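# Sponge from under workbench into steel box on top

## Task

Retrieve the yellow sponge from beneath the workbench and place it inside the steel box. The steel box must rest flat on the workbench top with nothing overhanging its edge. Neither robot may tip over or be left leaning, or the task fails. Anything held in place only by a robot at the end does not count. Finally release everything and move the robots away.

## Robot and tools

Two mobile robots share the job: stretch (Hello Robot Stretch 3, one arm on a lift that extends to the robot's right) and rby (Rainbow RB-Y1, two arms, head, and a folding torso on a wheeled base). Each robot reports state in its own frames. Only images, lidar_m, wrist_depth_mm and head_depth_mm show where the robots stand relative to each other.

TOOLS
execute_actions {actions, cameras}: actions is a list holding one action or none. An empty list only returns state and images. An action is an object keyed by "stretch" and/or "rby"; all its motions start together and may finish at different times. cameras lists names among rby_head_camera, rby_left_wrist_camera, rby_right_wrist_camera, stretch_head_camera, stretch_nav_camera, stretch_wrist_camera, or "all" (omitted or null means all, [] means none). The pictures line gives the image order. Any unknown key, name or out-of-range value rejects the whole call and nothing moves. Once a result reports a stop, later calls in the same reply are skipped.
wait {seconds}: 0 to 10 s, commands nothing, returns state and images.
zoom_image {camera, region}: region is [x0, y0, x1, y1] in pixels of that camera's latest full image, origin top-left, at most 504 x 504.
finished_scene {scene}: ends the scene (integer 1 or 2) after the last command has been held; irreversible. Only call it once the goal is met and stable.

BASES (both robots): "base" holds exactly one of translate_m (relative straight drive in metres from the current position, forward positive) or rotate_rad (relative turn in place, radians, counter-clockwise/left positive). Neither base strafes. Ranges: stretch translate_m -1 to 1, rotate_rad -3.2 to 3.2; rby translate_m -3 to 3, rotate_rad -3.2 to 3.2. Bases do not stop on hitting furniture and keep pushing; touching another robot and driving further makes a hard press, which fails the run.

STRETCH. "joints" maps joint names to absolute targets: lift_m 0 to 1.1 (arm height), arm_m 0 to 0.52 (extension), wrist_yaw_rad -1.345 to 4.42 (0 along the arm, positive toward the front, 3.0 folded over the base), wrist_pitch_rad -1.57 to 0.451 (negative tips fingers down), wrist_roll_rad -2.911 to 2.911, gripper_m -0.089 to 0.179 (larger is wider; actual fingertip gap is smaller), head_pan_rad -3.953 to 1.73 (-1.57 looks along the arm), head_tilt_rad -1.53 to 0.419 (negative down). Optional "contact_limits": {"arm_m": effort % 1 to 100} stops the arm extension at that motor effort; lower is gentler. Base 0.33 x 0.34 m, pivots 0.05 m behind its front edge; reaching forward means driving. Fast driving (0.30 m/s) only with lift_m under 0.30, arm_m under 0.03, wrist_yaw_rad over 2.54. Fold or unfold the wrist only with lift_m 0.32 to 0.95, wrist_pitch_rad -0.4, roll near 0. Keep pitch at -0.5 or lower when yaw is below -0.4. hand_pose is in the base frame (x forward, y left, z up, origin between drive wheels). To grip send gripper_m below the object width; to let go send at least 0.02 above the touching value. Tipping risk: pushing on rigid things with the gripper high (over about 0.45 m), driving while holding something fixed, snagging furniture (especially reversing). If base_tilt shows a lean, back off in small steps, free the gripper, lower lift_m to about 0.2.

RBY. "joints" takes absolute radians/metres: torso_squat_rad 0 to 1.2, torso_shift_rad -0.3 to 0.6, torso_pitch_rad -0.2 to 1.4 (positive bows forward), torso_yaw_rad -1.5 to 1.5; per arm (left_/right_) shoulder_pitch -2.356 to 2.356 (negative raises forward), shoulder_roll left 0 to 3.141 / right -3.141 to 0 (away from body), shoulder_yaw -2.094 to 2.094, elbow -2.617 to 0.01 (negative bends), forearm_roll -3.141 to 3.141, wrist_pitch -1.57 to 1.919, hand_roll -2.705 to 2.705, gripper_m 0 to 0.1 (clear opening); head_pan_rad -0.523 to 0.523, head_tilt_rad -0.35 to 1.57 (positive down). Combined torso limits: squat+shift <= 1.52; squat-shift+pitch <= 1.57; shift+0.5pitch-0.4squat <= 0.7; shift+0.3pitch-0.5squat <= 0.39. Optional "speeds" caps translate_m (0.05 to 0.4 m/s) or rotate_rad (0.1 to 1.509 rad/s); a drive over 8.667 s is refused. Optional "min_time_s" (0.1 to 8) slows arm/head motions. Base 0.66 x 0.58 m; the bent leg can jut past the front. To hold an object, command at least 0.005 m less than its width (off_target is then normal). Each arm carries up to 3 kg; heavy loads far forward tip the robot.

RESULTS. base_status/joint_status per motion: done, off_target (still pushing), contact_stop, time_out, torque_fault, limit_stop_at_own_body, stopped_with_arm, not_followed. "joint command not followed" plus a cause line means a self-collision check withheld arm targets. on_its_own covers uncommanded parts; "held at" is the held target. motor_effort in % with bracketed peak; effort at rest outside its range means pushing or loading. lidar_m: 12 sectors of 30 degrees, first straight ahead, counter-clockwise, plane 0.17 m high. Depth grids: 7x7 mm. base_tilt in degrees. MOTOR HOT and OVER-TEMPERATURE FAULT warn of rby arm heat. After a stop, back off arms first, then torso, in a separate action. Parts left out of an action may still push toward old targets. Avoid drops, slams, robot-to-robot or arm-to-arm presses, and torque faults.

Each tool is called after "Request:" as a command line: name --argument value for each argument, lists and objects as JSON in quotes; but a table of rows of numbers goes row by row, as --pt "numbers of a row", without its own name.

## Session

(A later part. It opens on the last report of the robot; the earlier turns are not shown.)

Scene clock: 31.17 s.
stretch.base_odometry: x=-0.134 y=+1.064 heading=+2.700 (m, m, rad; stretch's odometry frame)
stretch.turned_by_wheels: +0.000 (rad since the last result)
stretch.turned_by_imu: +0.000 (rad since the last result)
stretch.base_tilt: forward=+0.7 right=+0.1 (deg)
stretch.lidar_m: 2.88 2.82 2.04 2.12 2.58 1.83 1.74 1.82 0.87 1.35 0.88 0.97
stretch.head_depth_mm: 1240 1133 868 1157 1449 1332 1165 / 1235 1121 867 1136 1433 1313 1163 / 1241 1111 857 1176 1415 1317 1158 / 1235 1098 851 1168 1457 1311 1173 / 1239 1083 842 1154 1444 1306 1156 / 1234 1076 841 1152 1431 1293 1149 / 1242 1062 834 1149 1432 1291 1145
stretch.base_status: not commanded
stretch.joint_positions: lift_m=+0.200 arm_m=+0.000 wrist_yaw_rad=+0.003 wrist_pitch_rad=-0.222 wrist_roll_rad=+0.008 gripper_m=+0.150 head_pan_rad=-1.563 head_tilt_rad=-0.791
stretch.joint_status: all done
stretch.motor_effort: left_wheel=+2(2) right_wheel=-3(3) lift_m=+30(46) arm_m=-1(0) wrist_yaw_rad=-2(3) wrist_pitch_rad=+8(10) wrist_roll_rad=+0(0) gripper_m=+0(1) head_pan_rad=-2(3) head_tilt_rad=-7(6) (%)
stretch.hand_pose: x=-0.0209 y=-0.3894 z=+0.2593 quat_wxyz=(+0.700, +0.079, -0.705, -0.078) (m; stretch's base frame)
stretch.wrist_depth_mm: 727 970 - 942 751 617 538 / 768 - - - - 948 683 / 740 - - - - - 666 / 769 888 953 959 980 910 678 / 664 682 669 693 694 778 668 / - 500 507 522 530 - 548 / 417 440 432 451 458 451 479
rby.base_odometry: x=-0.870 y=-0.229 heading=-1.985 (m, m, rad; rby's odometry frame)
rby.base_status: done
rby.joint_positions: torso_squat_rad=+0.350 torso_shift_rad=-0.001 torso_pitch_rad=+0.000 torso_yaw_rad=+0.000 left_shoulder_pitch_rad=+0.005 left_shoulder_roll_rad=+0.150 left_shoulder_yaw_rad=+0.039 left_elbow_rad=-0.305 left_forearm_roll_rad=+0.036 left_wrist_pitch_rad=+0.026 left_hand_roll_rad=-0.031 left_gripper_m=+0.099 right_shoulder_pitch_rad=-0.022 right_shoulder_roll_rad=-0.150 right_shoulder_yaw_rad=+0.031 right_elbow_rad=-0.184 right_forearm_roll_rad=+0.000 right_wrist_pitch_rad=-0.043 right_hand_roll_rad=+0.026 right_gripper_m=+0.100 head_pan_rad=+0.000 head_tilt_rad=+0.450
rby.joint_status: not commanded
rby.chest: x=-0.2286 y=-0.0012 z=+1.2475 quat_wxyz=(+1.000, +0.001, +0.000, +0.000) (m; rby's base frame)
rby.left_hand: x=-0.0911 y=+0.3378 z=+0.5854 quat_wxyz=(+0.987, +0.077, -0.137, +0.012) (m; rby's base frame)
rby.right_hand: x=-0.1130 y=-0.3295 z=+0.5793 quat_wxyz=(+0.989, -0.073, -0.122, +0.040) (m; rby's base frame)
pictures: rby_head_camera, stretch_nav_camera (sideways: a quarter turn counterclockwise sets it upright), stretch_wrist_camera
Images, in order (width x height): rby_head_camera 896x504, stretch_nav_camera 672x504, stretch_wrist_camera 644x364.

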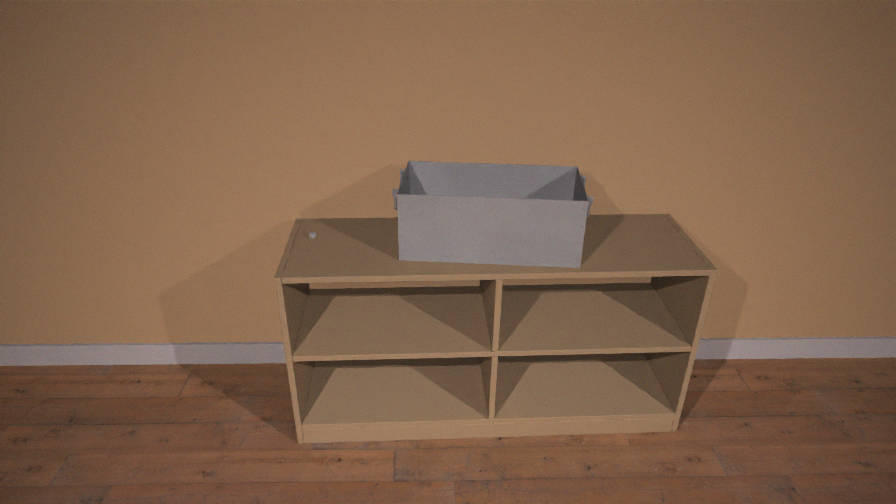

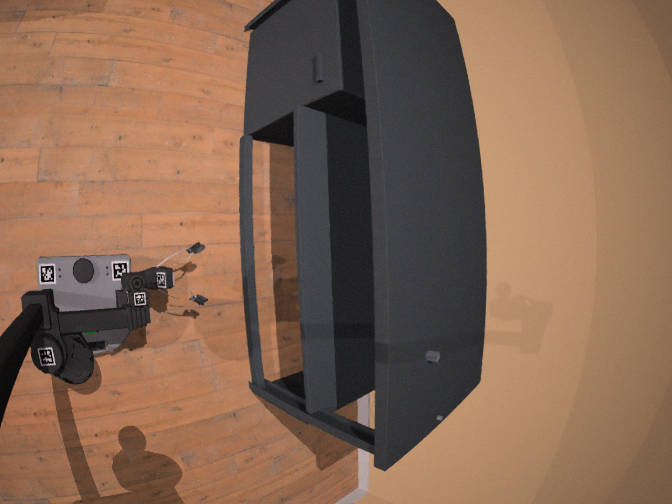

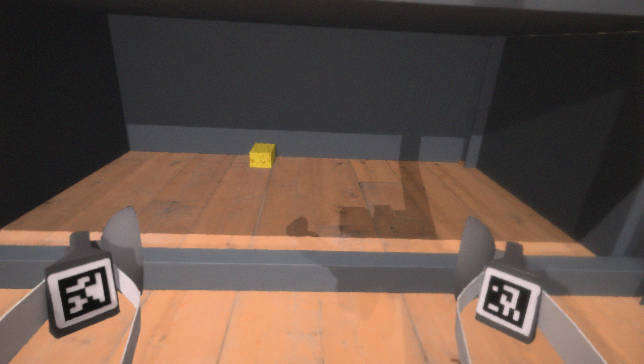

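Request:
execute_actions --actions '[{"stretch":{"base":{"rotate_rad":-1.1},"joints":{"lift_m":0.22}},"rby":{"base":{"rotate_rad":-0.07}}}]' --cameras '[]'

Request:
execute_actions --actions '[{"stretch":{"base":{"translate_m":0.3}},"rby":{"base":{"translate_m":0.95},"joints":{"left_shoulder_pitch_rad":-0.6,"left_elbow_rad":-1.6,"left_wrist_pitch_rad":1.2,"right_shoulder_pitch_rad":-0.6,"right_elbow_rad":-1.6,"right_wrist_pitch_rad":1.2,"torso_squat_rad":0.1,"head_tilt_rad":0.7}}}]' --cameras '[]'

Request:
execute_actions --actions '[{"stretch":{"base":{"rotate_rad":1.1}}}]'

Scene clock: 35.07 s.
stretch.base_odometry: x=-0.134 y=+1.064 heading=+1.600 (m, m, rad; stretch's odometry frame)
stretch.turned_by_wheels: -1.100 (rad since the last result)
stretch.turned_by_imu: -1.086 (rad since the last result)
stretch.base_tilt: forward=+0.5 right=+0.2 (deg)
stretch.lidar_m: 0.88 0.93 2.88 2.82 2.06 2.07 2.70 1.85 1.74 1.81 0.87 1.35
stretch.head_depth_mm: 1548 1706 1938 1816 1551 1337 1171 / 1613 1811 2008 1823 1530 1326 1167 / 1694 1900 2098 1805 1532 1314 1163 / 1783 2010 2183 1806 1517 1303 1184 / 1868 2161 2176 1790 1509 1301 1143 / 1915 2178 2153 1776 1464 1301 1147 / 1752 1889 1012 1150 1417 1300 1137
stretch.base_status: done
stretch.joint_positions: lift_m=+0.220 arm_m=+0.000 wrist_yaw_rad=+0.002 wrist_pitch_rad=-0.221 wrist_roll_rad=+0.008 gripper_m=+0.150 head_pan_rad=-1.563 head_tilt_rad=-0.791
stretch.joint_status: all done
stretch.motor_effort: left_wheel=+2(6) right_wheel=-3(5) lift_m=+52(54) arm_m=+0(0) wrist_yaw_rad=-1(2) wrist_pitch_rad=+7(8) wrist_roll_rad=+0(1) gripper_m=+2(1) head_pan_rad=-2(2) head_tilt_rad=-6(6) (%)
stretch.hand_pose: x=-0.0210 y=-0.3895 z=+0.2787 quat_wxyz=(+0.700, +0.079, -0.705, -0.078) (m; stretch's base frame)
stretch.wrist_depth_mm: 523 - - - - - - / 577 - - - - - - / 664 - - - - - - / 695 855 959 - - - - / 673 682 701 750 748 822 803 / - 557 561 570 584 - 607 / 437 457 466 472 482 471 510
rby.base_odometry: x=-0.870 y=-0.230 heading=-2.054 (m, m, rad; rby's odometry frame)
rby.base_status: done
rby.joint_positions: torso_squat_rad=+0.350 torso_shift_rad=-0.001 torso_pitch_rad=+0.000 torso_yaw_rad=+0.000 left_shoulder_pitch_rad=+0.005 left_shoulder_roll_rad=+0.150 left_shoulder_yaw_rad=+0.039 left_elbow_rad=-0.305 left_forearm_roll_rad=+0.036 left_wrist_pitch_rad=+0.026 left_hand_roll_rad=-0.031 left_gripper_m=+0.099 right_shoulder_pitch_rad=-0.022 right_shoulder_roll_rad=-0.150 right_shoulder_yaw_rad=+0.031 right_elbow_rad=-0.184 right_forearm_roll_rad=+0.000 right_wrist_pitch_rad=-0.043 right_hand_roll_rad=+0.026 right_gripper_m=+0.100 head_pan_rad=+0.000 head_tilt_rad=+0.450
rby.joint_status: not commanded
rby.chest: x=-0.2286 y=-0.0012 z=+1.2475 quat_wxyz=(+1.000, +0.001, +0.000, +0.000) (m; rby's base frame)
rby.left_hand: x=-0.0911 y=+0.3378 z=+0.5854 quat_wxyz=(+0.987, +0.077, -0.137, +0.012) (m; rby's base frame)
rby.right_hand: x=-0.1130 y=-0.3295 z=+0.5793 quat_wxyz=(+0.989, -0.073, -0.122, +0.040) (m; rby's base frame)
pictures: none
No camera images: the call's "cameras" was empty. Leave "cameras" out to get every camera's image.

Scene clock: 39.27 s.
stretch.base_odometry: x=-0.143 y=+1.364 heading=+1.600 (m, m, rad; stretch's odometry frame)
stretch.turned_by_wheels: +0.000 (rad since the last result)
stretch.turned_by_imu: +0.001 (rad since the last result)
stretch.base_tilt: forward=+0.7 right=+0.3 (deg)
stretch.lidar_m: 0.61 0.59 2.76 2.81 2.80 4.74 2.90 1.99 1.87 0.80 0.98 1.08
stretch.head_depth_mm: 1646 1834 2065 1832 1536 1330 1175 / 1735 1936 2127 1813 1535 1319 1162 / 1838 2053 2214 1796 1521 1306 1154 / 1903 2178 2007 1700 1492 1312 1173 / 1849 2085 850 1133 1398 1291 1148 / 1585 1699 837 728 1021 1269 1148 / 1405 1444 834 682 956 901 1121
stretch.base_status: done
stretch.joint_positions: lift_m=+0.220 arm_m=+0.000 wrist_yaw_rad=+0.002 wrist_pitch_rad=-0.221 wrist_roll_rad=+0.008 gripper_m=+0.150 head_pan_rad=-1.563 head_tilt_rad=-0.791
stretch.joint_status: not commanded
stretch.motor_effort: left_wheel=+2(6) right_wheel=-3(4) lift_m=+52(52) arm_m=+0(0) wrist_yaw_rad=-2(2) wrist_pitch_rad=+7(7) wrist_roll_rad=+0(0) gripper_m=+0(1) head_pan_rad=-3(2) head_tilt_rad=-6(6) (%)
stretch.hand_pose: x=-0.0210 y=-0.3895 z=+0.2787 quat_wxyz=(+0.700, +0.079, -0.705, -0.078) (m; stretch's base frame)
stretch.wrist_depth_mm: 755 646 540 - - - - / 772 694 597 - - - - / 840 735 636 - - - - / 849 804 666 - - - - / 714 700 656 732 738 841 792 / - 512 540 569 586 - 621 / 430 427 467 477 477 478 503
rby.base_odometry: x=-1.311 y=-1.071 heading=-2.053 (m, m, rad; rby's odometry frame)
rby.base_status: done
rby.joint_positions: torso_squat_rad=+0.100 torso_shift_rad=-0.001 torso_pitch_rad=+0.000 torso_yaw_rad=+0.000 left_shoulder_pitch_rad=-0.600 left_shoulder_roll_rad=+0.150 left_shoulder_yaw_rad=+0.039 left_elbow_rad=-1.600 left_forearm_roll_rad=+0.036 left_wrist_pitch_rad=+1.200 left_hand_roll_rad=-0.031 left_gripper_m=+0.099 right_shoulder_pitch_rad=-0.600 right_shoulder_roll_rad=-0.150 right_shoulder_yaw_rad=+0.031 right_elbow_rad=-1.600 right_forearm_roll_rad=+0.000 right_wrist_pitch_rad=+1.200 right_hand_roll_rad=+0.026 right_gripper_m=+0.100 head_pan_rad=+0.000 head_tilt_rad=+0.700
rby.joint_status: all done
rby.chest: x=-0.2286 y=-0.0012 z=+1.2864 quat_wxyz=(+1.000, +0.001, +0.000, +0.000) (m; rby's base frame)
rby.left_hand: x=+0.3672 y=+0.1995 z=+1.1450 quat_wxyz=(+0.878, +0.043, -0.468, -0.089) (m; rby's base frame)
rby.right_hand: x=+0.3649 y=-0.1830 z=+1.1405 quat_wxyz=(+0.875, -0.061, -0.466, +0.119) (m; rby's base frame)
pictures: none
No camera images: the call's "cameras" was empty. Leave "cameras" out to get every camera's image.

Scene clock: 41.97 s.
stretch.base_odometry: x=-0.143 y=+1.364 heading=+2.700 (m, m, rad; stretch's odometry frame)
stretch.turned_by_wheels: +1.100 (rad since the last result)
stretch.turned_by_imu: +1.087 (rad since the last result)
stretch.base_tilt: forward=+0.6 right=+0.3 (deg)
stretch.lidar_m: 2.75 2.84 2.59 4.74 2.77 1.97 1.87 0.80 1.02 1.08 0.59 0.59
stretch.head_depth_mm: 994 1082 873 709 615 920 1158 / 992 1077 863 702 621 917 1161 / 995 1070 859 700 619 915 1153 / 996 1079 852 694 615 910 1155 / 997 1078 847 689 611 927 1143 / 1005 1080 837 686 607 917 1145 / 1004 1071 835 683 609 917 1134
stretch.base_status: done
stretch.joint_positions: lift_m=+0.220 arm_m=+0.000 wrist_yaw_rad=+0.002 wrist_pitch_rad=-0.221 wrist_roll_rad=+0.008 gripper_m=+0.150 head_pan_rad=-1.563 head_tilt_rad=-0.791
stretch.joint_status: not commanded
stretch.motor_effort: left_wheel=-2(6) right_wheel=+2(7) lift_m=+52(52) arm_m=-1(0) wrist_yaw_rad=-2(2) wrist_pitch_rad=+7(7) wrist_roll_rad=+0(0) gripper_m=+0(0) head_pan_rad=-2(2) head_tilt_rad=-6(6) (%)
stretch.hand_pose: x=-0.0210 y=-0.3895 z=+0.2787 quat_wxyz=(+0.700, +0.079, -0.705, -0.078) (m; stretch's base frame)
stretch.wrist_depth_mm: 566 748 751 544 425 348 300 / 581 795 779 799 793 820 794 / 584 821 831 843 858 864 817 / 591 824 874 868 913 936 809 / 583 693 708 719 756 817 746 / - 552 554 572 584 - 608 / 439 458 466 479 483 471 499
rby.base_odometry: x=-1.311 y=-1.071 heading=-2.053 (m, m, rad; rby's odometry frame)
rby.base_status: not commanded
rby.joint_positions: torso_squat_rad=+0.100 torso_shift_rad=-0.001 torso_pitch_rad=+0.000 torso_yaw_rad=+0.000 left_shoulder_pitch_rad=-0.600 left_shoulder_roll_rad=+0.150 left_shoulder_yaw_rad=+0.039 left_elbow_rad=-1.600 left_forearm_roll_rad=+0.036 left_wrist_pitch_rad=+1.200 left_hand_roll_rad=-0.031 left_gripper_m=+0.099 right_shoulder_pitch_rad=-0.600 right_shoulder_roll_rad=-0.150 right_shoulder_yaw_rad=+0.031 right_elbow_rad=-1.600 right_forearm_roll_rad=+0.000 right_wrist_pitch_rad=+1.200 right_hand_roll_rad=+0.026 right_gripper_m=+0.100 head_pan_rad=+0.000 head_tilt_rad=+0.700
rby.joint_status: not commanded
rby.chest: x=-0.2286 y=-0.0012 z=+1.2864 quat_wxyz=(+1.000, +0.001, +0.000, +0.000) (m; rby's base frame)
rby.left_hand: x=+0.3672 y=+0.1995 z=+1.1450 quat_wxyz=(+0.878, +0.043, -0.468, -0.089) (m; rby's base frame)
rby.right_hand: x=+0.3649 y=-0.1830 z=+1.1405 quat_wxyz=(+0.875, -0.061, -0.466, +0.119) (m; rby's base frame)
pictures: rby_head_camera, rby_left_wrist_camera, rby_right_wrist_camera, stretch_head_camera (sideways: a quarter turn clockwise sets it upright), stretch_nav_camera (sideways: a quarter turn counterclockwise sets it upright), stretch_wrist_camera
Images, in order (width x height): rby_head_camera 896x504, rby_left_wrist_camera 644x364, rby_right_wrist_camera 644x364, stretch_head_camera 896x504, stretch_nav_camera 672x504, stretch_wrist_camera 644x364.

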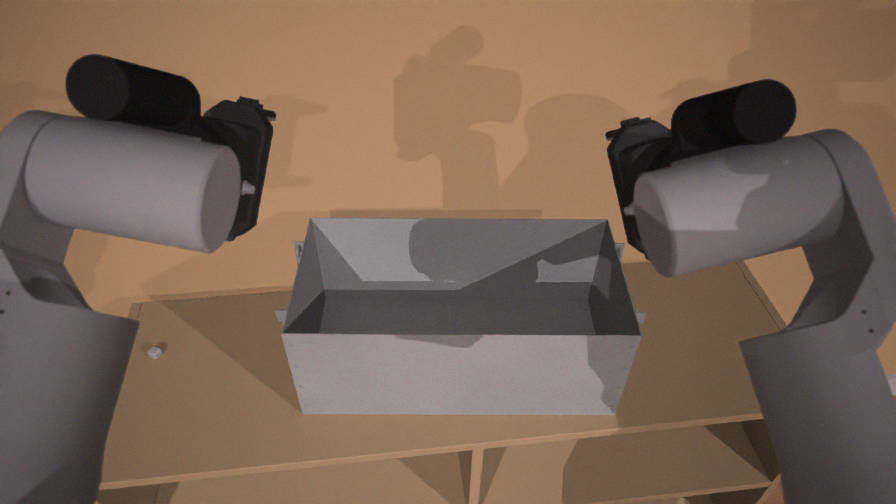

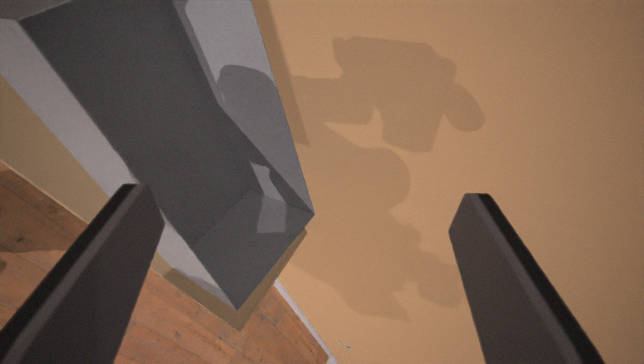

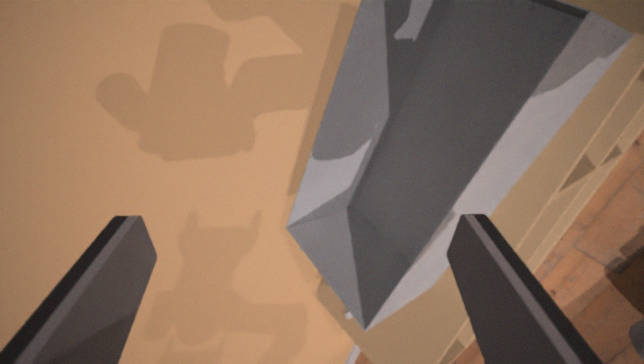

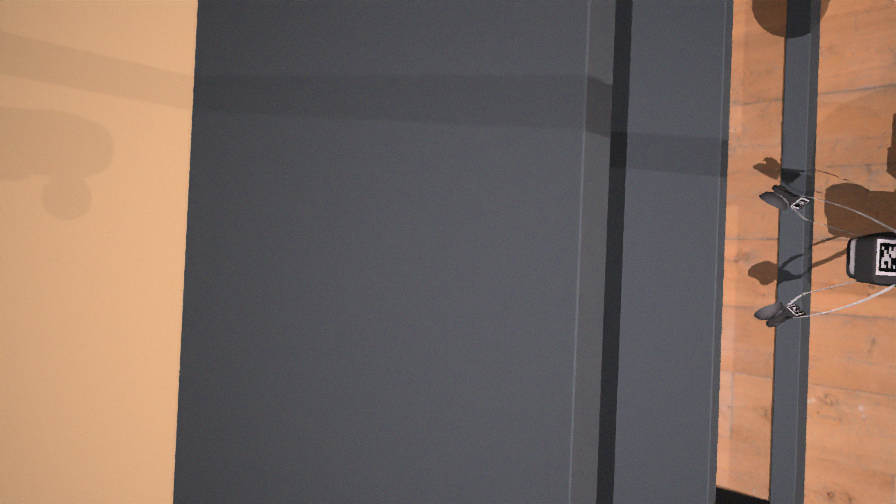

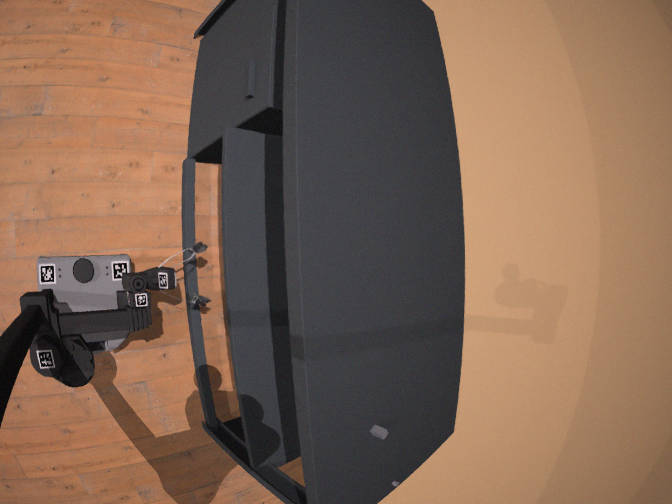

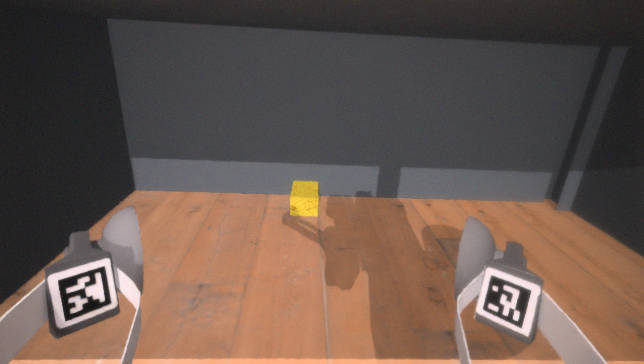

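Request:
execute_actions --actions '[{"stretch":{"joints":{"arm_m":0.3}}}]' --cameras '[]'

Request:
execute_actions --actions '[{"stretch":{"joints":{"lift_m":0.12,"wrist_pitch_rad":-0.7}}}]' --cameras '["stretch_wrist_camera"]'

Scene clock: 44.93 s.
stretch.base_odometry: x=-0.143 y=+1.364 heading=+2.700 (m, m, rad; stretch's odometry frame)
stretch.turned_by_wheels: +0.000 (rad since the last result)
stretch.turned_by_imu: -0.005 (rad since the last result)
stretch.base_tilt: forward=+0.6 right=+0.1 (deg)
stretch.lidar_m: 2.76 2.83 2.59 4.72 2.77 1.97 1.88 0.80 1.01 1.08 0.59 0.59
stretch.head_depth_mm: 995 1079 871 706 622 924 1154 / 997 1071 859 701 622 917 1160 / 996 1075 858 700 616 912 1170 / 999 1070 851 694 614 906 1122 / 1003 1074 844 690 609 924 1143 / 999 1075 835 685 608 916 1140 / 1005 1061 830 678 609 913 1133
stretch.base_status: not commanded
stretch.joint_positions: lift_m=+0.220 arm_m=+0.150 wrist_yaw_rad=+0.008 wrist_pitch_rad=-0.202 wrist_roll_rad=-0.003 gripper_m=+0.150 head_pan_rad=-1.563 head_tilt_rad=-0.792
stretch.joint_status: arm_m contact_stop (moved +0.150 of +0.300)
stretch.on_its_own: arm_m is slack since a contact_stop, until your next command for it (your +0.300 is given up)
stretch.motor_effort: left_wheel=+0(6) right_wheel=-2(9) lift_m=+52(52) arm_m=+0(36) wrist_yaw_rad=-7(12) wrist_pitch_rad=+1(7) wrist_roll_rad=+4(8) gripper_m=+0(0) head_pan_rad=-3(2) head_tilt_rad=-5(6) (%)
stretch.hand_pose: x=-0.0196 y=-0.5411 z=+0.2833 quat_wxyz=(+0.705, +0.074, -0.702, -0.069) (m; stretch's base frame)
stretch.wrist_depth_mm: 543 603 471 356 289 245 215 / 589 643 646 652 652 679 689 / 595 676 679 694 695 714 707 / 609 728 726 739 734 746 741 / 593 725 732 721 753 777 753 / - 576 585 596 614 - 647 / 447 454 480 478 488 492 518
rby.base_odometry: x=-1.311 y=-1.071 heading=-2.053 (m, m, rad; rby's odometry frame)
rby.base_status: not commanded
rby.joint_positions: torso_squat_rad=+0.100 torso_shift_rad=-0.001 torso_pitch_rad=+0.000 torso_yaw_rad=+0.000 left_shoulder_pitch_rad=-0.600 left_shoulder_roll_rad=+0.150 left_shoulder_yaw_rad=+0.039 left_elbow_rad=-1.600 left_forearm_roll_rad=+0.036 left_wrist_pitch_rad=+1.200 left_hand_roll_rad=-0.031 left_gripper_m=+0.099 right_shoulder_pitch_rad=-0.600 right_shoulder_roll_rad=-0.150 right_shoulder_yaw_rad=+0.031 right_elbow_rad=-1.600 right_forearm_roll_rad=+0.000 right_wrist_pitch_rad=+1.200 right_hand_roll_rad=+0.026 right_gripper_m=+0.100 head_pan_rad=+0.000 head_tilt_rad=+0.700
rby.joint_status: not commanded
rby.chest: x=-0.2286 y=-0.0012 z=+1.2864 quat_wxyz=(+1.000, +0.001, +0.000, +0.000) (m; rby's base frame)
rby.left_hand: x=+0.3672 y=+0.1995 z=+1.1450 quat_wxyz=(+0.878, +0.043, -0.468, -0.089) (m; rby's base frame)
rby.right_hand: x=+0.3649 y=-0.1830 z=+1.1405 quat_wxyz=(+0.875, -0.061, -0.466, +0.119) (m; rby's base frame)
pictures: none
No camera images: the call's "cameras" was empty. Leave "cameras" out to get every camera's image.

not run: a stop came earlier in this reply.

Request:
execute_actions --actions '[{"stretch":{"joints":{"arm_m":0.12,"lift_m":0.13,"wrist_pitch_rad":-0.5}}}]' --cameras '["stretch_wrist_camera","stretch_head_camera"]'

Request:
execute_actions --actions '[{"stretch":{"joints":{"arm_m":0.3}}}]' --cameras '["stretch_wrist_camera","stretch_head_camera"]'

Scene clock: 46.97 s.
stretch.base_odometry: x=-0.143 y=+1.364 heading=+2.700 (m, m, rad; stretch's odometry frame)
stretch.turned_by_wheels: +0.000 (rad since the last result)
stretch.turned_by_imu: +0.000 (rad since the last result)
stretch.base_tilt: forward=+0.7 right=+0.2 (deg)
stretch.lidar_m: 2.75 2.84 2.58 4.75 2.78 1.97 1.88 0.80 1.01 1.08 0.59 0.59
stretch.head_depth_mm: 999 1073 870 707 623 924 1157 / 993 1076 859 701 621 916 1153 / 997 1072 853 700 618 915 1161 / 997 1078 852 693 612 907 1146 / 998 1078 844 689 612 922 1143 / 1001 1074 835 685 607 919 1136 / 1004 1065 831 680 607 916 1138
stretch.base_status: not commanded
stretch.joint_positions: lift_m=+0.130 arm_m=+0.120 wrist_yaw_rad=+0.002 wrist_pitch_rad=-0.513 wrist_roll_rad=+0.004 gripper_m=+0.150 head_pan_rad=-1.563 head_tilt_rad=-0.792
stretch.joint_status: all done
stretch.motor_effort: left_wheel=-1(1) right_wheel=+0(2) lift_m=+31(45) arm_m=-3(6) wrist_yaw_rad=-2(8) wrist_pitch_rad=+5(4) wrist_roll_rad=+2(4) gripper_m=+0(1) head_pan_rad=-2(2) head_tilt_rad=-6(5) (%)
stretch.hand_pose: x=-0.0210 y=-0.4767 z=+0.1223 quat_wxyz=(+0.683, +0.180, -0.685, -0.179) (m; stretch's base frame)
stretch.wrist_depth_mm: 599 657 657 661 669 666 687 / 553 608 627 617 690 716 725 / 456 470 484 508 509 534 563 / 379 383 394 408 421 428 439 / 325 331 335 344 352 369 367 / - 287 289 296 302 - 311 / 243 251 256 260 265 264 277
rby.base_odometry: x=-1.311 y=-1.071 heading=-2.053 (m, m, rad; rby's odometry frame)
rby.base_status: not commanded
rby.joint_positions: torso_squat_rad=+0.100 torso_shift_rad=-0.001 torso_pitch_rad=+0.000 torso_yaw_rad=+0.000 left_shoulder_pitch_rad=-0.600 left_shoulder_roll_rad=+0.150 left_shoulder_yaw_rad=+0.039 left_elbow_rad=-1.600 left_forearm_roll_rad=+0.036 left_wrist_pitch_rad=+1.200 left_hand_roll_rad=-0.031 left_gripper_m=+0.099 right_shoulder_pitch_rad=-0.600 right_shoulder_roll_rad=-0.150 right_shoulder_yaw_rad=+0.031 right_elbow_rad=-1.600 right_forearm_roll_rad=+0.000 right_wrist_pitch_rad=+1.200 right_hand_roll_rad=+0.026 right_gripper_m=+0.100 head_pan_rad=+0.000 head_tilt_rad=+0.700
rby.joint_status: not commanded
rby.chest: x=-0.2286 y=-0.0012 z=+1.2864 quat_wxyz=(+1.000, +0.001, +0.000, +0.000) (m; rby's base frame)
rby.left_hand: x=+0.3672 y=+0.1995 z=+1.1450 quat_wxyz=(+0.878, +0.043, -0.468, -0.089) (m; rby's base frame)
rby.right_hand: x=+0.3649 y=-0.1830 z=+1.1405 quat_wxyz=(+0.875, -0.061, -0.466, +0.119) (m; rby's base frame)
pictures: stretch_head_camera (sideways: a quarter turn clockwise sets it upright), stretch_wrist_camera
Images, in order (width x height): stretch_head_camera 896x504, stretch_wrist_camera 644x364.

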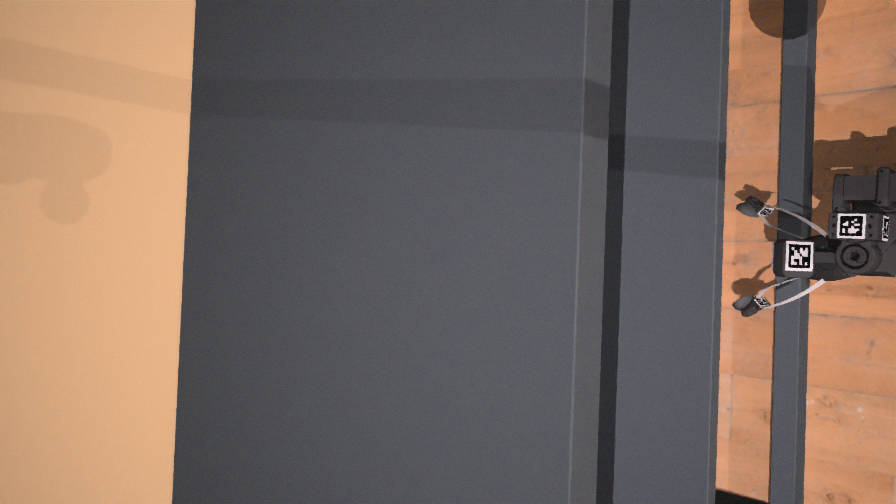

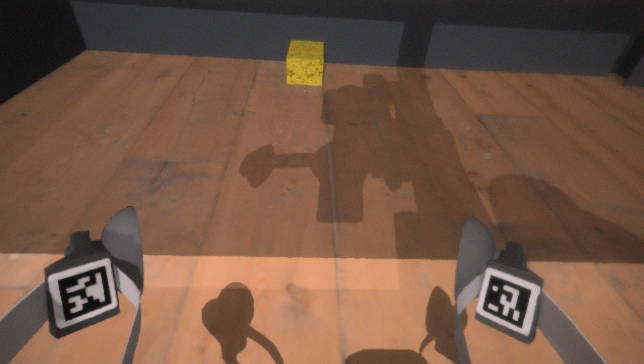

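Scene clock: 49.53 s.
stretch.base_odometry: x=-0.143 y=+1.364 heading=+2.700 (m, m, rad; stretch's odometry frame)
stretch.turned_by_wheels: +0.000 (rad since the last result)
stretch.turned_by_imu: +0.000 (rad since the last result)
stretch.base_tilt: forward=+0.6 right=+0.1 (deg)
stretch.lidar_m: 2.75 2.84 2.59 4.74 2.78 1.97 1.88 0.80 1.01 1.09 0.59 0.59
stretch.head_depth_mm: 997 1082 869 707 620 923 1170 / 995 1067 862 702 618 916 1150 / 999 1074 855 700 616 894 1155 / 997 1077 851 692 614 894 1148 / 1000 1071 843 689 611 923 1140 / 1004 1081 837 685 607 917 1139 / 1007 1065 829 681 608 922 1139
stretch.base_status: not commanded
stretch.joint_positions: lift_m=+0.130 arm_m=+0.300 wrist_yaw_rad=+0.002 wrist_pitch_rad=-0.513 wrist_roll_rad=+0.005 gripper_m=+0.150 head_pan_rad=-1.563 head_tilt_rad=-0.792
stretch.joint_status: all done
stretch.motor_effort: left_wheel=-1(1) right_wheel=+0(0) lift_m=+30(30) arm_m=+3(5) wrist_yaw_rad=-1(2) wrist_pitch_rad=+4(4) wrist_roll_rad=+1(2) gripper_m=+0(0) head_pan_rad=-3(3) head_tilt_rad=-5(5) (%)
stretch.hand_pose: x=-0.0212 y=-0.6561 z=+0.1223 quat_wxyz=(+0.683, +0.180, -0.685, -0.180) (m; stretch's base frame)
stretch.wrist_depth_mm: 500 489 499 506 503 512 518 / 518 540 556 529 551 558 562 / 454 464 482 473 514 531 547 / 378 389 393 409 418 420 440 / 326 333 332 340 349 368 365 / - 285 288 294 299 - 316 / 243 250 256 258 263 260 278
rby.base_odometry: x=-1.311 y=-1.071 heading=-2.053 (m, m, rad; rby's odometry frame)
rby.base_status: not commanded
rby.joint_positions: torso_squat_rad=+0.100 torso_shift_rad=-0.001 torso_pitch_rad=+0.000 torso_yaw_rad=+0.000 left_shoulder_pitch_rad=-0.600 left_shoulder_roll_rad=+0.150 left_shoulder_yaw_rad=+0.039 left_elbow_rad=-1.600 left_forearm_roll_rad=+0.036 left_wrist_pitch_rad=+1.200 left_hand_roll_rad=-0.031 left_gripper_m=+0.099 right_shoulder_pitch_rad=-0.600 right_shoulder_roll_rad=-0.150 right_shoulder_yaw_rad=+0.031 right_elbow_rad=-1.600 right_forearm_roll_rad=+0.000 right_wrist_pitch_rad=+1.200 right_hand_roll_rad=+0.026 right_gripper_m=+0.100 head_pan_rad=+0.000 head_tilt_rad=+0.700
rby.joint_status: not commanded
rby.chest: x=-0.2286 y=-0.0012 z=+1.2864 quat_wxyz=(+1.000, +0.001, +0.000, +0.000) (m; rby's base frame)
rby.left_hand: x=+0.3672 y=+0.1995 z=+1.1450 quat_wxyz=(+0.878, +0.043, -0.468, -0.089) (m; rby's base frame)
rby.right_hand: x=+0.3649 y=-0.1830 z=+1.1405 quat_wxyz=(+0.875, -0.061, -0.466, +0.119) (m; rby's base frame)
pictures: stretch_head_camera (sideways: a quarter turn clockwise sets it upright), stretch_wrist_camera
Images, in order (width x height): stretch_head_camera 896x504, stretch_wrist_camera 644x364.

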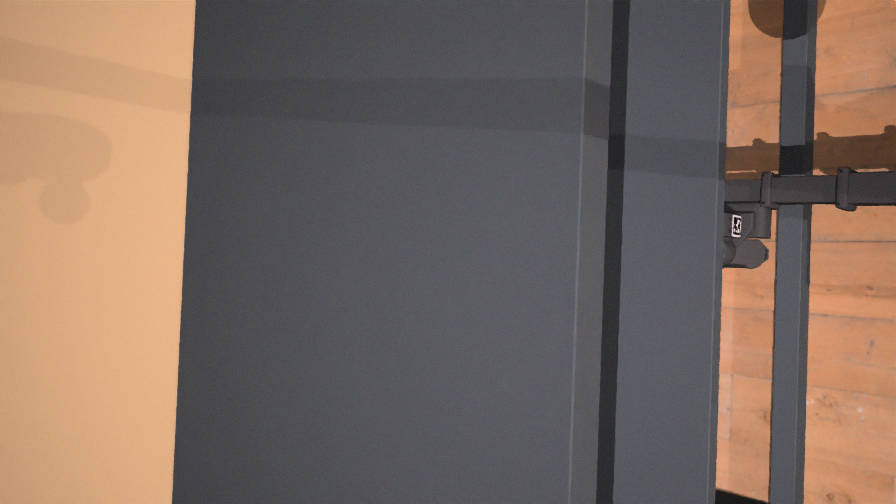

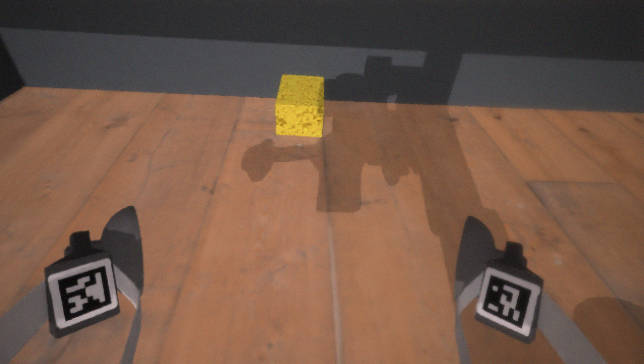

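Request:
execute_actions --actions '[{"stretch":{"joints":{"arm_m":0.44,"lift_m":0.06,"wrist_pitch_rad":-0.45}}}]' --cameras '["stretch_wrist_camera"]'

Scene clock: 52.30 s.
stretch.base_odometry: x=-0.143 y=+1.364 heading=+2.700 (m, m, rad; stretch's odometry frame)
stretch.turned_by_wheels: +0.000 (rad since the last result)
stretch.turned_by_imu: +0.000 (rad since the last result)
stretch.base_tilt: forward=+0.5 right=+0.4 (deg)
stretch.lidar_m: 2.75 2.83 2.59 4.75 2.78 1.97 1.88 0.80 1.01 1.08 0.59 0.59
stretch.head_depth_mm: 998 1082 872 706 623 923 1166 / 995 1075 861 704 618 916 1158 / 999 1071 857 697 617 912 1163 / 1000 1066 854 691 614 912 1147 / 1000 1076 847 689 610 921 1149 / 998 1074 835 684 608 921 1135 / 1004 1067 829 682 607 914 1136
stretch.base_status: not commanded
stretch.joint_positions: lift_m=+0.060 arm_m=+0.440 wrist_yaw_rad=+0.002 wrist_pitch_rad=-0.469 wrist_roll_rad=+0.005 gripper_m=+0.150 head_pan_rad=-1.563 head_tilt_rad=-0.792
stretch.joint_status: all done
stretch.motor_effort: left_wheel=+0(1) right_wheel=+0(0) lift_m=+30(30) arm_m=+4(5) wrist_yaw_rad=-2(2) wrist_pitch_rad=+7(9) wrist_roll_rad=+1(1) gripper_m=+1(0) head_pan_rad=-2(3) head_tilt_rad=-5(5) (%)
stretch.hand_pose: x=-0.0212 y=-0.8023 z=+0.0617 quat_wxyz=(+0.686, +0.165, -0.689, -0.165) (m; stretch's base frame)
stretch.wrist_depth_mm: 358 361 366 369 371 373 374 / 390 392 388 391 395 408 415 / 359 373 387 332 417 432 435 / 298 301 310 318 327 334 342 / 255 258 257 263 269 285 282 / - 219 219 225 229 - 240 / 183 190 192 195 200 199 210
rby.base_odometry: x=-1.311 y=-1.071 heading=-2.053 (m, m, rad; rby's odometry frame)
rby.base_status: not commanded
rby.joint_positions: torso_squat_rad=+0.100 torso_shift_rad=-0.001 torso_pitch_rad=+0.000 torso_yaw_rad=+0.000 left_shoulder_pitch_rad=-0.600 left_shoulder_roll_rad=+0.150 left_shoulder_yaw_rad=+0.039 left_elbow_rad=-1.600 left_forearm_roll_rad=+0.036 left_wrist_pitch_rad=+1.200 left_hand_roll_rad=-0.031 left_gripper_m=+0.099 right_shoulder_pitch_rad=-0.600 right_shoulder_roll_rad=-0.150 right_shoulder_yaw_rad=+0.031 right_elbow_rad=-1.600 right_forearm_roll_rad=+0.000 right_wrist_pitch_rad=+1.200 right_hand_roll_rad=+0.026 right_gripper_m=+0.100 head_pan_rad=+0.000 head_tilt_rad=+0.700
rby.joint_status: not commanded
rby.chest: x=-0.2286 y=-0.0012 z=+1.2864 quat_wxyz=(+1.000, +0.001, +0.000, +0.000) (m; rby's base frame)
rby.left_hand: x=+0.3672 y=+0.1995 z=+1.1450 quat_wxyz=(+0.878, +0.043, -0.468, -0.089) (m; rby's base frame)
rby.right_hand: x=+0.3649 y=-0.1830 z=+1.1405 quat_wxyz=(+0.875, -0.061, -0.466, +0.119) (m; rby's base frame)
pictures: stretch_wrist_camera
Images, in order (width x height): stretch_wrist_camera 644x364.

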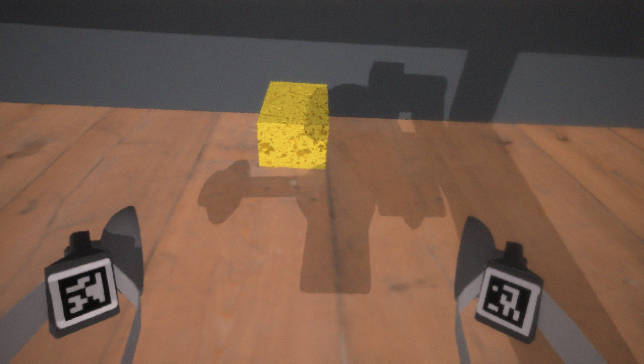

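Request:
execute_actions --actions '[{"stretch":{"joints":{"arm_m":0.52,"lift_m":0.035}}}]' --cameras '["stretch_wrist_camera"]'

Scene clock: 54.30 s.
stretch.base_odometry: x=-0.143 y=+1.364 heading=+2.700 (m, m, rad; stretch's odometry frame)
stretch.turned_by_wheels: +0.000 (rad since the last result)
stretch.turned_by_imu: +0.000 (rad since the last result)
stretch.base_tilt: forward=+0.6 right=+0.2 (deg)
stretch.lidar_m: 2.76 2.84 2.59 4.74 2.78 1.97 1.87 0.80 1.01 1.09 0.59 0.59
stretch.head_depth_mm: 991 1083 868 707 622 920 1162 / 1001 1071 863 702 620 925 1157 / 995 1074 853 698 619 911 1152 / 995 1077 849 693 614 910 1140 / 1000 1075 841 688 610 927 1140 / 1001 1076 836 683 605 919 1138 / 1008 1061 830 679 608 912 1138
stretch.base_status: not commanded
stretch.joint_positions: lift_m=+0.035 arm_m=+0.519 wrist_yaw_rad=+0.002 wrist_pitch_rad=-0.469 wrist_roll_rad=+0.005 gripper_m=+0.150 head_pan_rad=-1.563 head_tilt_rad=-0.792
stretch.joint_status: all done
stretch.motor_effort: left_wheel=-1(1) right_wheel=+0(0) lift_m=+31(32) arm_m=+3(2) wrist_yaw_rad=-2(2) wrist_pitch_rad=+7(7) wrist_roll_rad=+1(1) gripper_m=+1(1) head_pan_rad=-3(2) head_tilt_rad=-5(5) (%)
stretch.hand_pose: x=-0.0212 y=-0.8821 z=+0.0368 quat_wxyz=(+0.686, +0.165, -0.689, -0.165) (m; stretch's base frame)
stretch.wrist_depth_mm: 286 287 291 294 297 299 303 / 311 316 312 312 324 323 332 / 312 325 312 272 344 352 359 / 255 259 249 251 281 292 299 / 219 222 222 227 232 246 244 / - 187 191 195 197 - 208 / 159 164 167 169 173 172 181
rby.base_odometry: x=-1.311 y=-1.071 heading=-2.053 (m, m, rad; rby's odometry frame)
rby.base_status: not commanded
rby.joint_positions: torso_squat_rad=+0.100 torso_shift_rad=-0.001 torso_pitch_rad=+0.000 torso_yaw_rad=+0.000 left_shoulder_pitch_rad=-0.600 left_shoulder_roll_rad=+0.150 left_shoulder_yaw_rad=+0.039 left_elbow_rad=-1.600 left_forearm_roll_rad=+0.036 left_wrist_pitch_rad=+1.200 left_hand_roll_rad=-0.031 left_gripper_m=+0.099 right_shoulder_pitch_rad=-0.600 right_shoulder_roll_rad=-0.150 right_shoulder_yaw_rad=+0.031 right_elbow_rad=-1.600 right_forearm_roll_rad=+0.000 right_wrist_pitch_rad=+1.200 right_hand_roll_rad=+0.026 right_gripper_m=+0.100 head_pan_rad=+0.000 head_tilt_rad=+0.700
rby.joint_status: not commanded
rby.chest: x=-0.2286 y=-0.0012 z=+1.2864 quat_wxyz=(+1.000, +0.001, +0.000, +0.000) (m; rby's base frame)
rby.left_hand: x=+0.3672 y=+0.1995 z=+1.1450 quat_wxyz=(+0.878, +0.043, -0.468, -0.089) (m; rby's base frame)
rby.right_hand: x=+0.3649 y=-0.1830 z=+1.1405 quat_wxyz=(+0.875, -0.061, -0.466, +0.119) (m; rby's base frame)
pictures: stretch_wrist_camera
Images, in order (width x height): stretch_wrist_camera 644x364.

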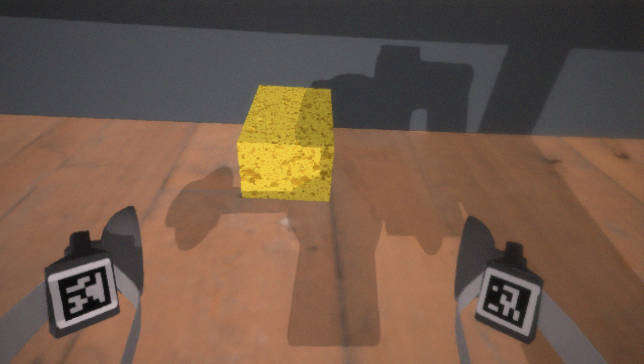

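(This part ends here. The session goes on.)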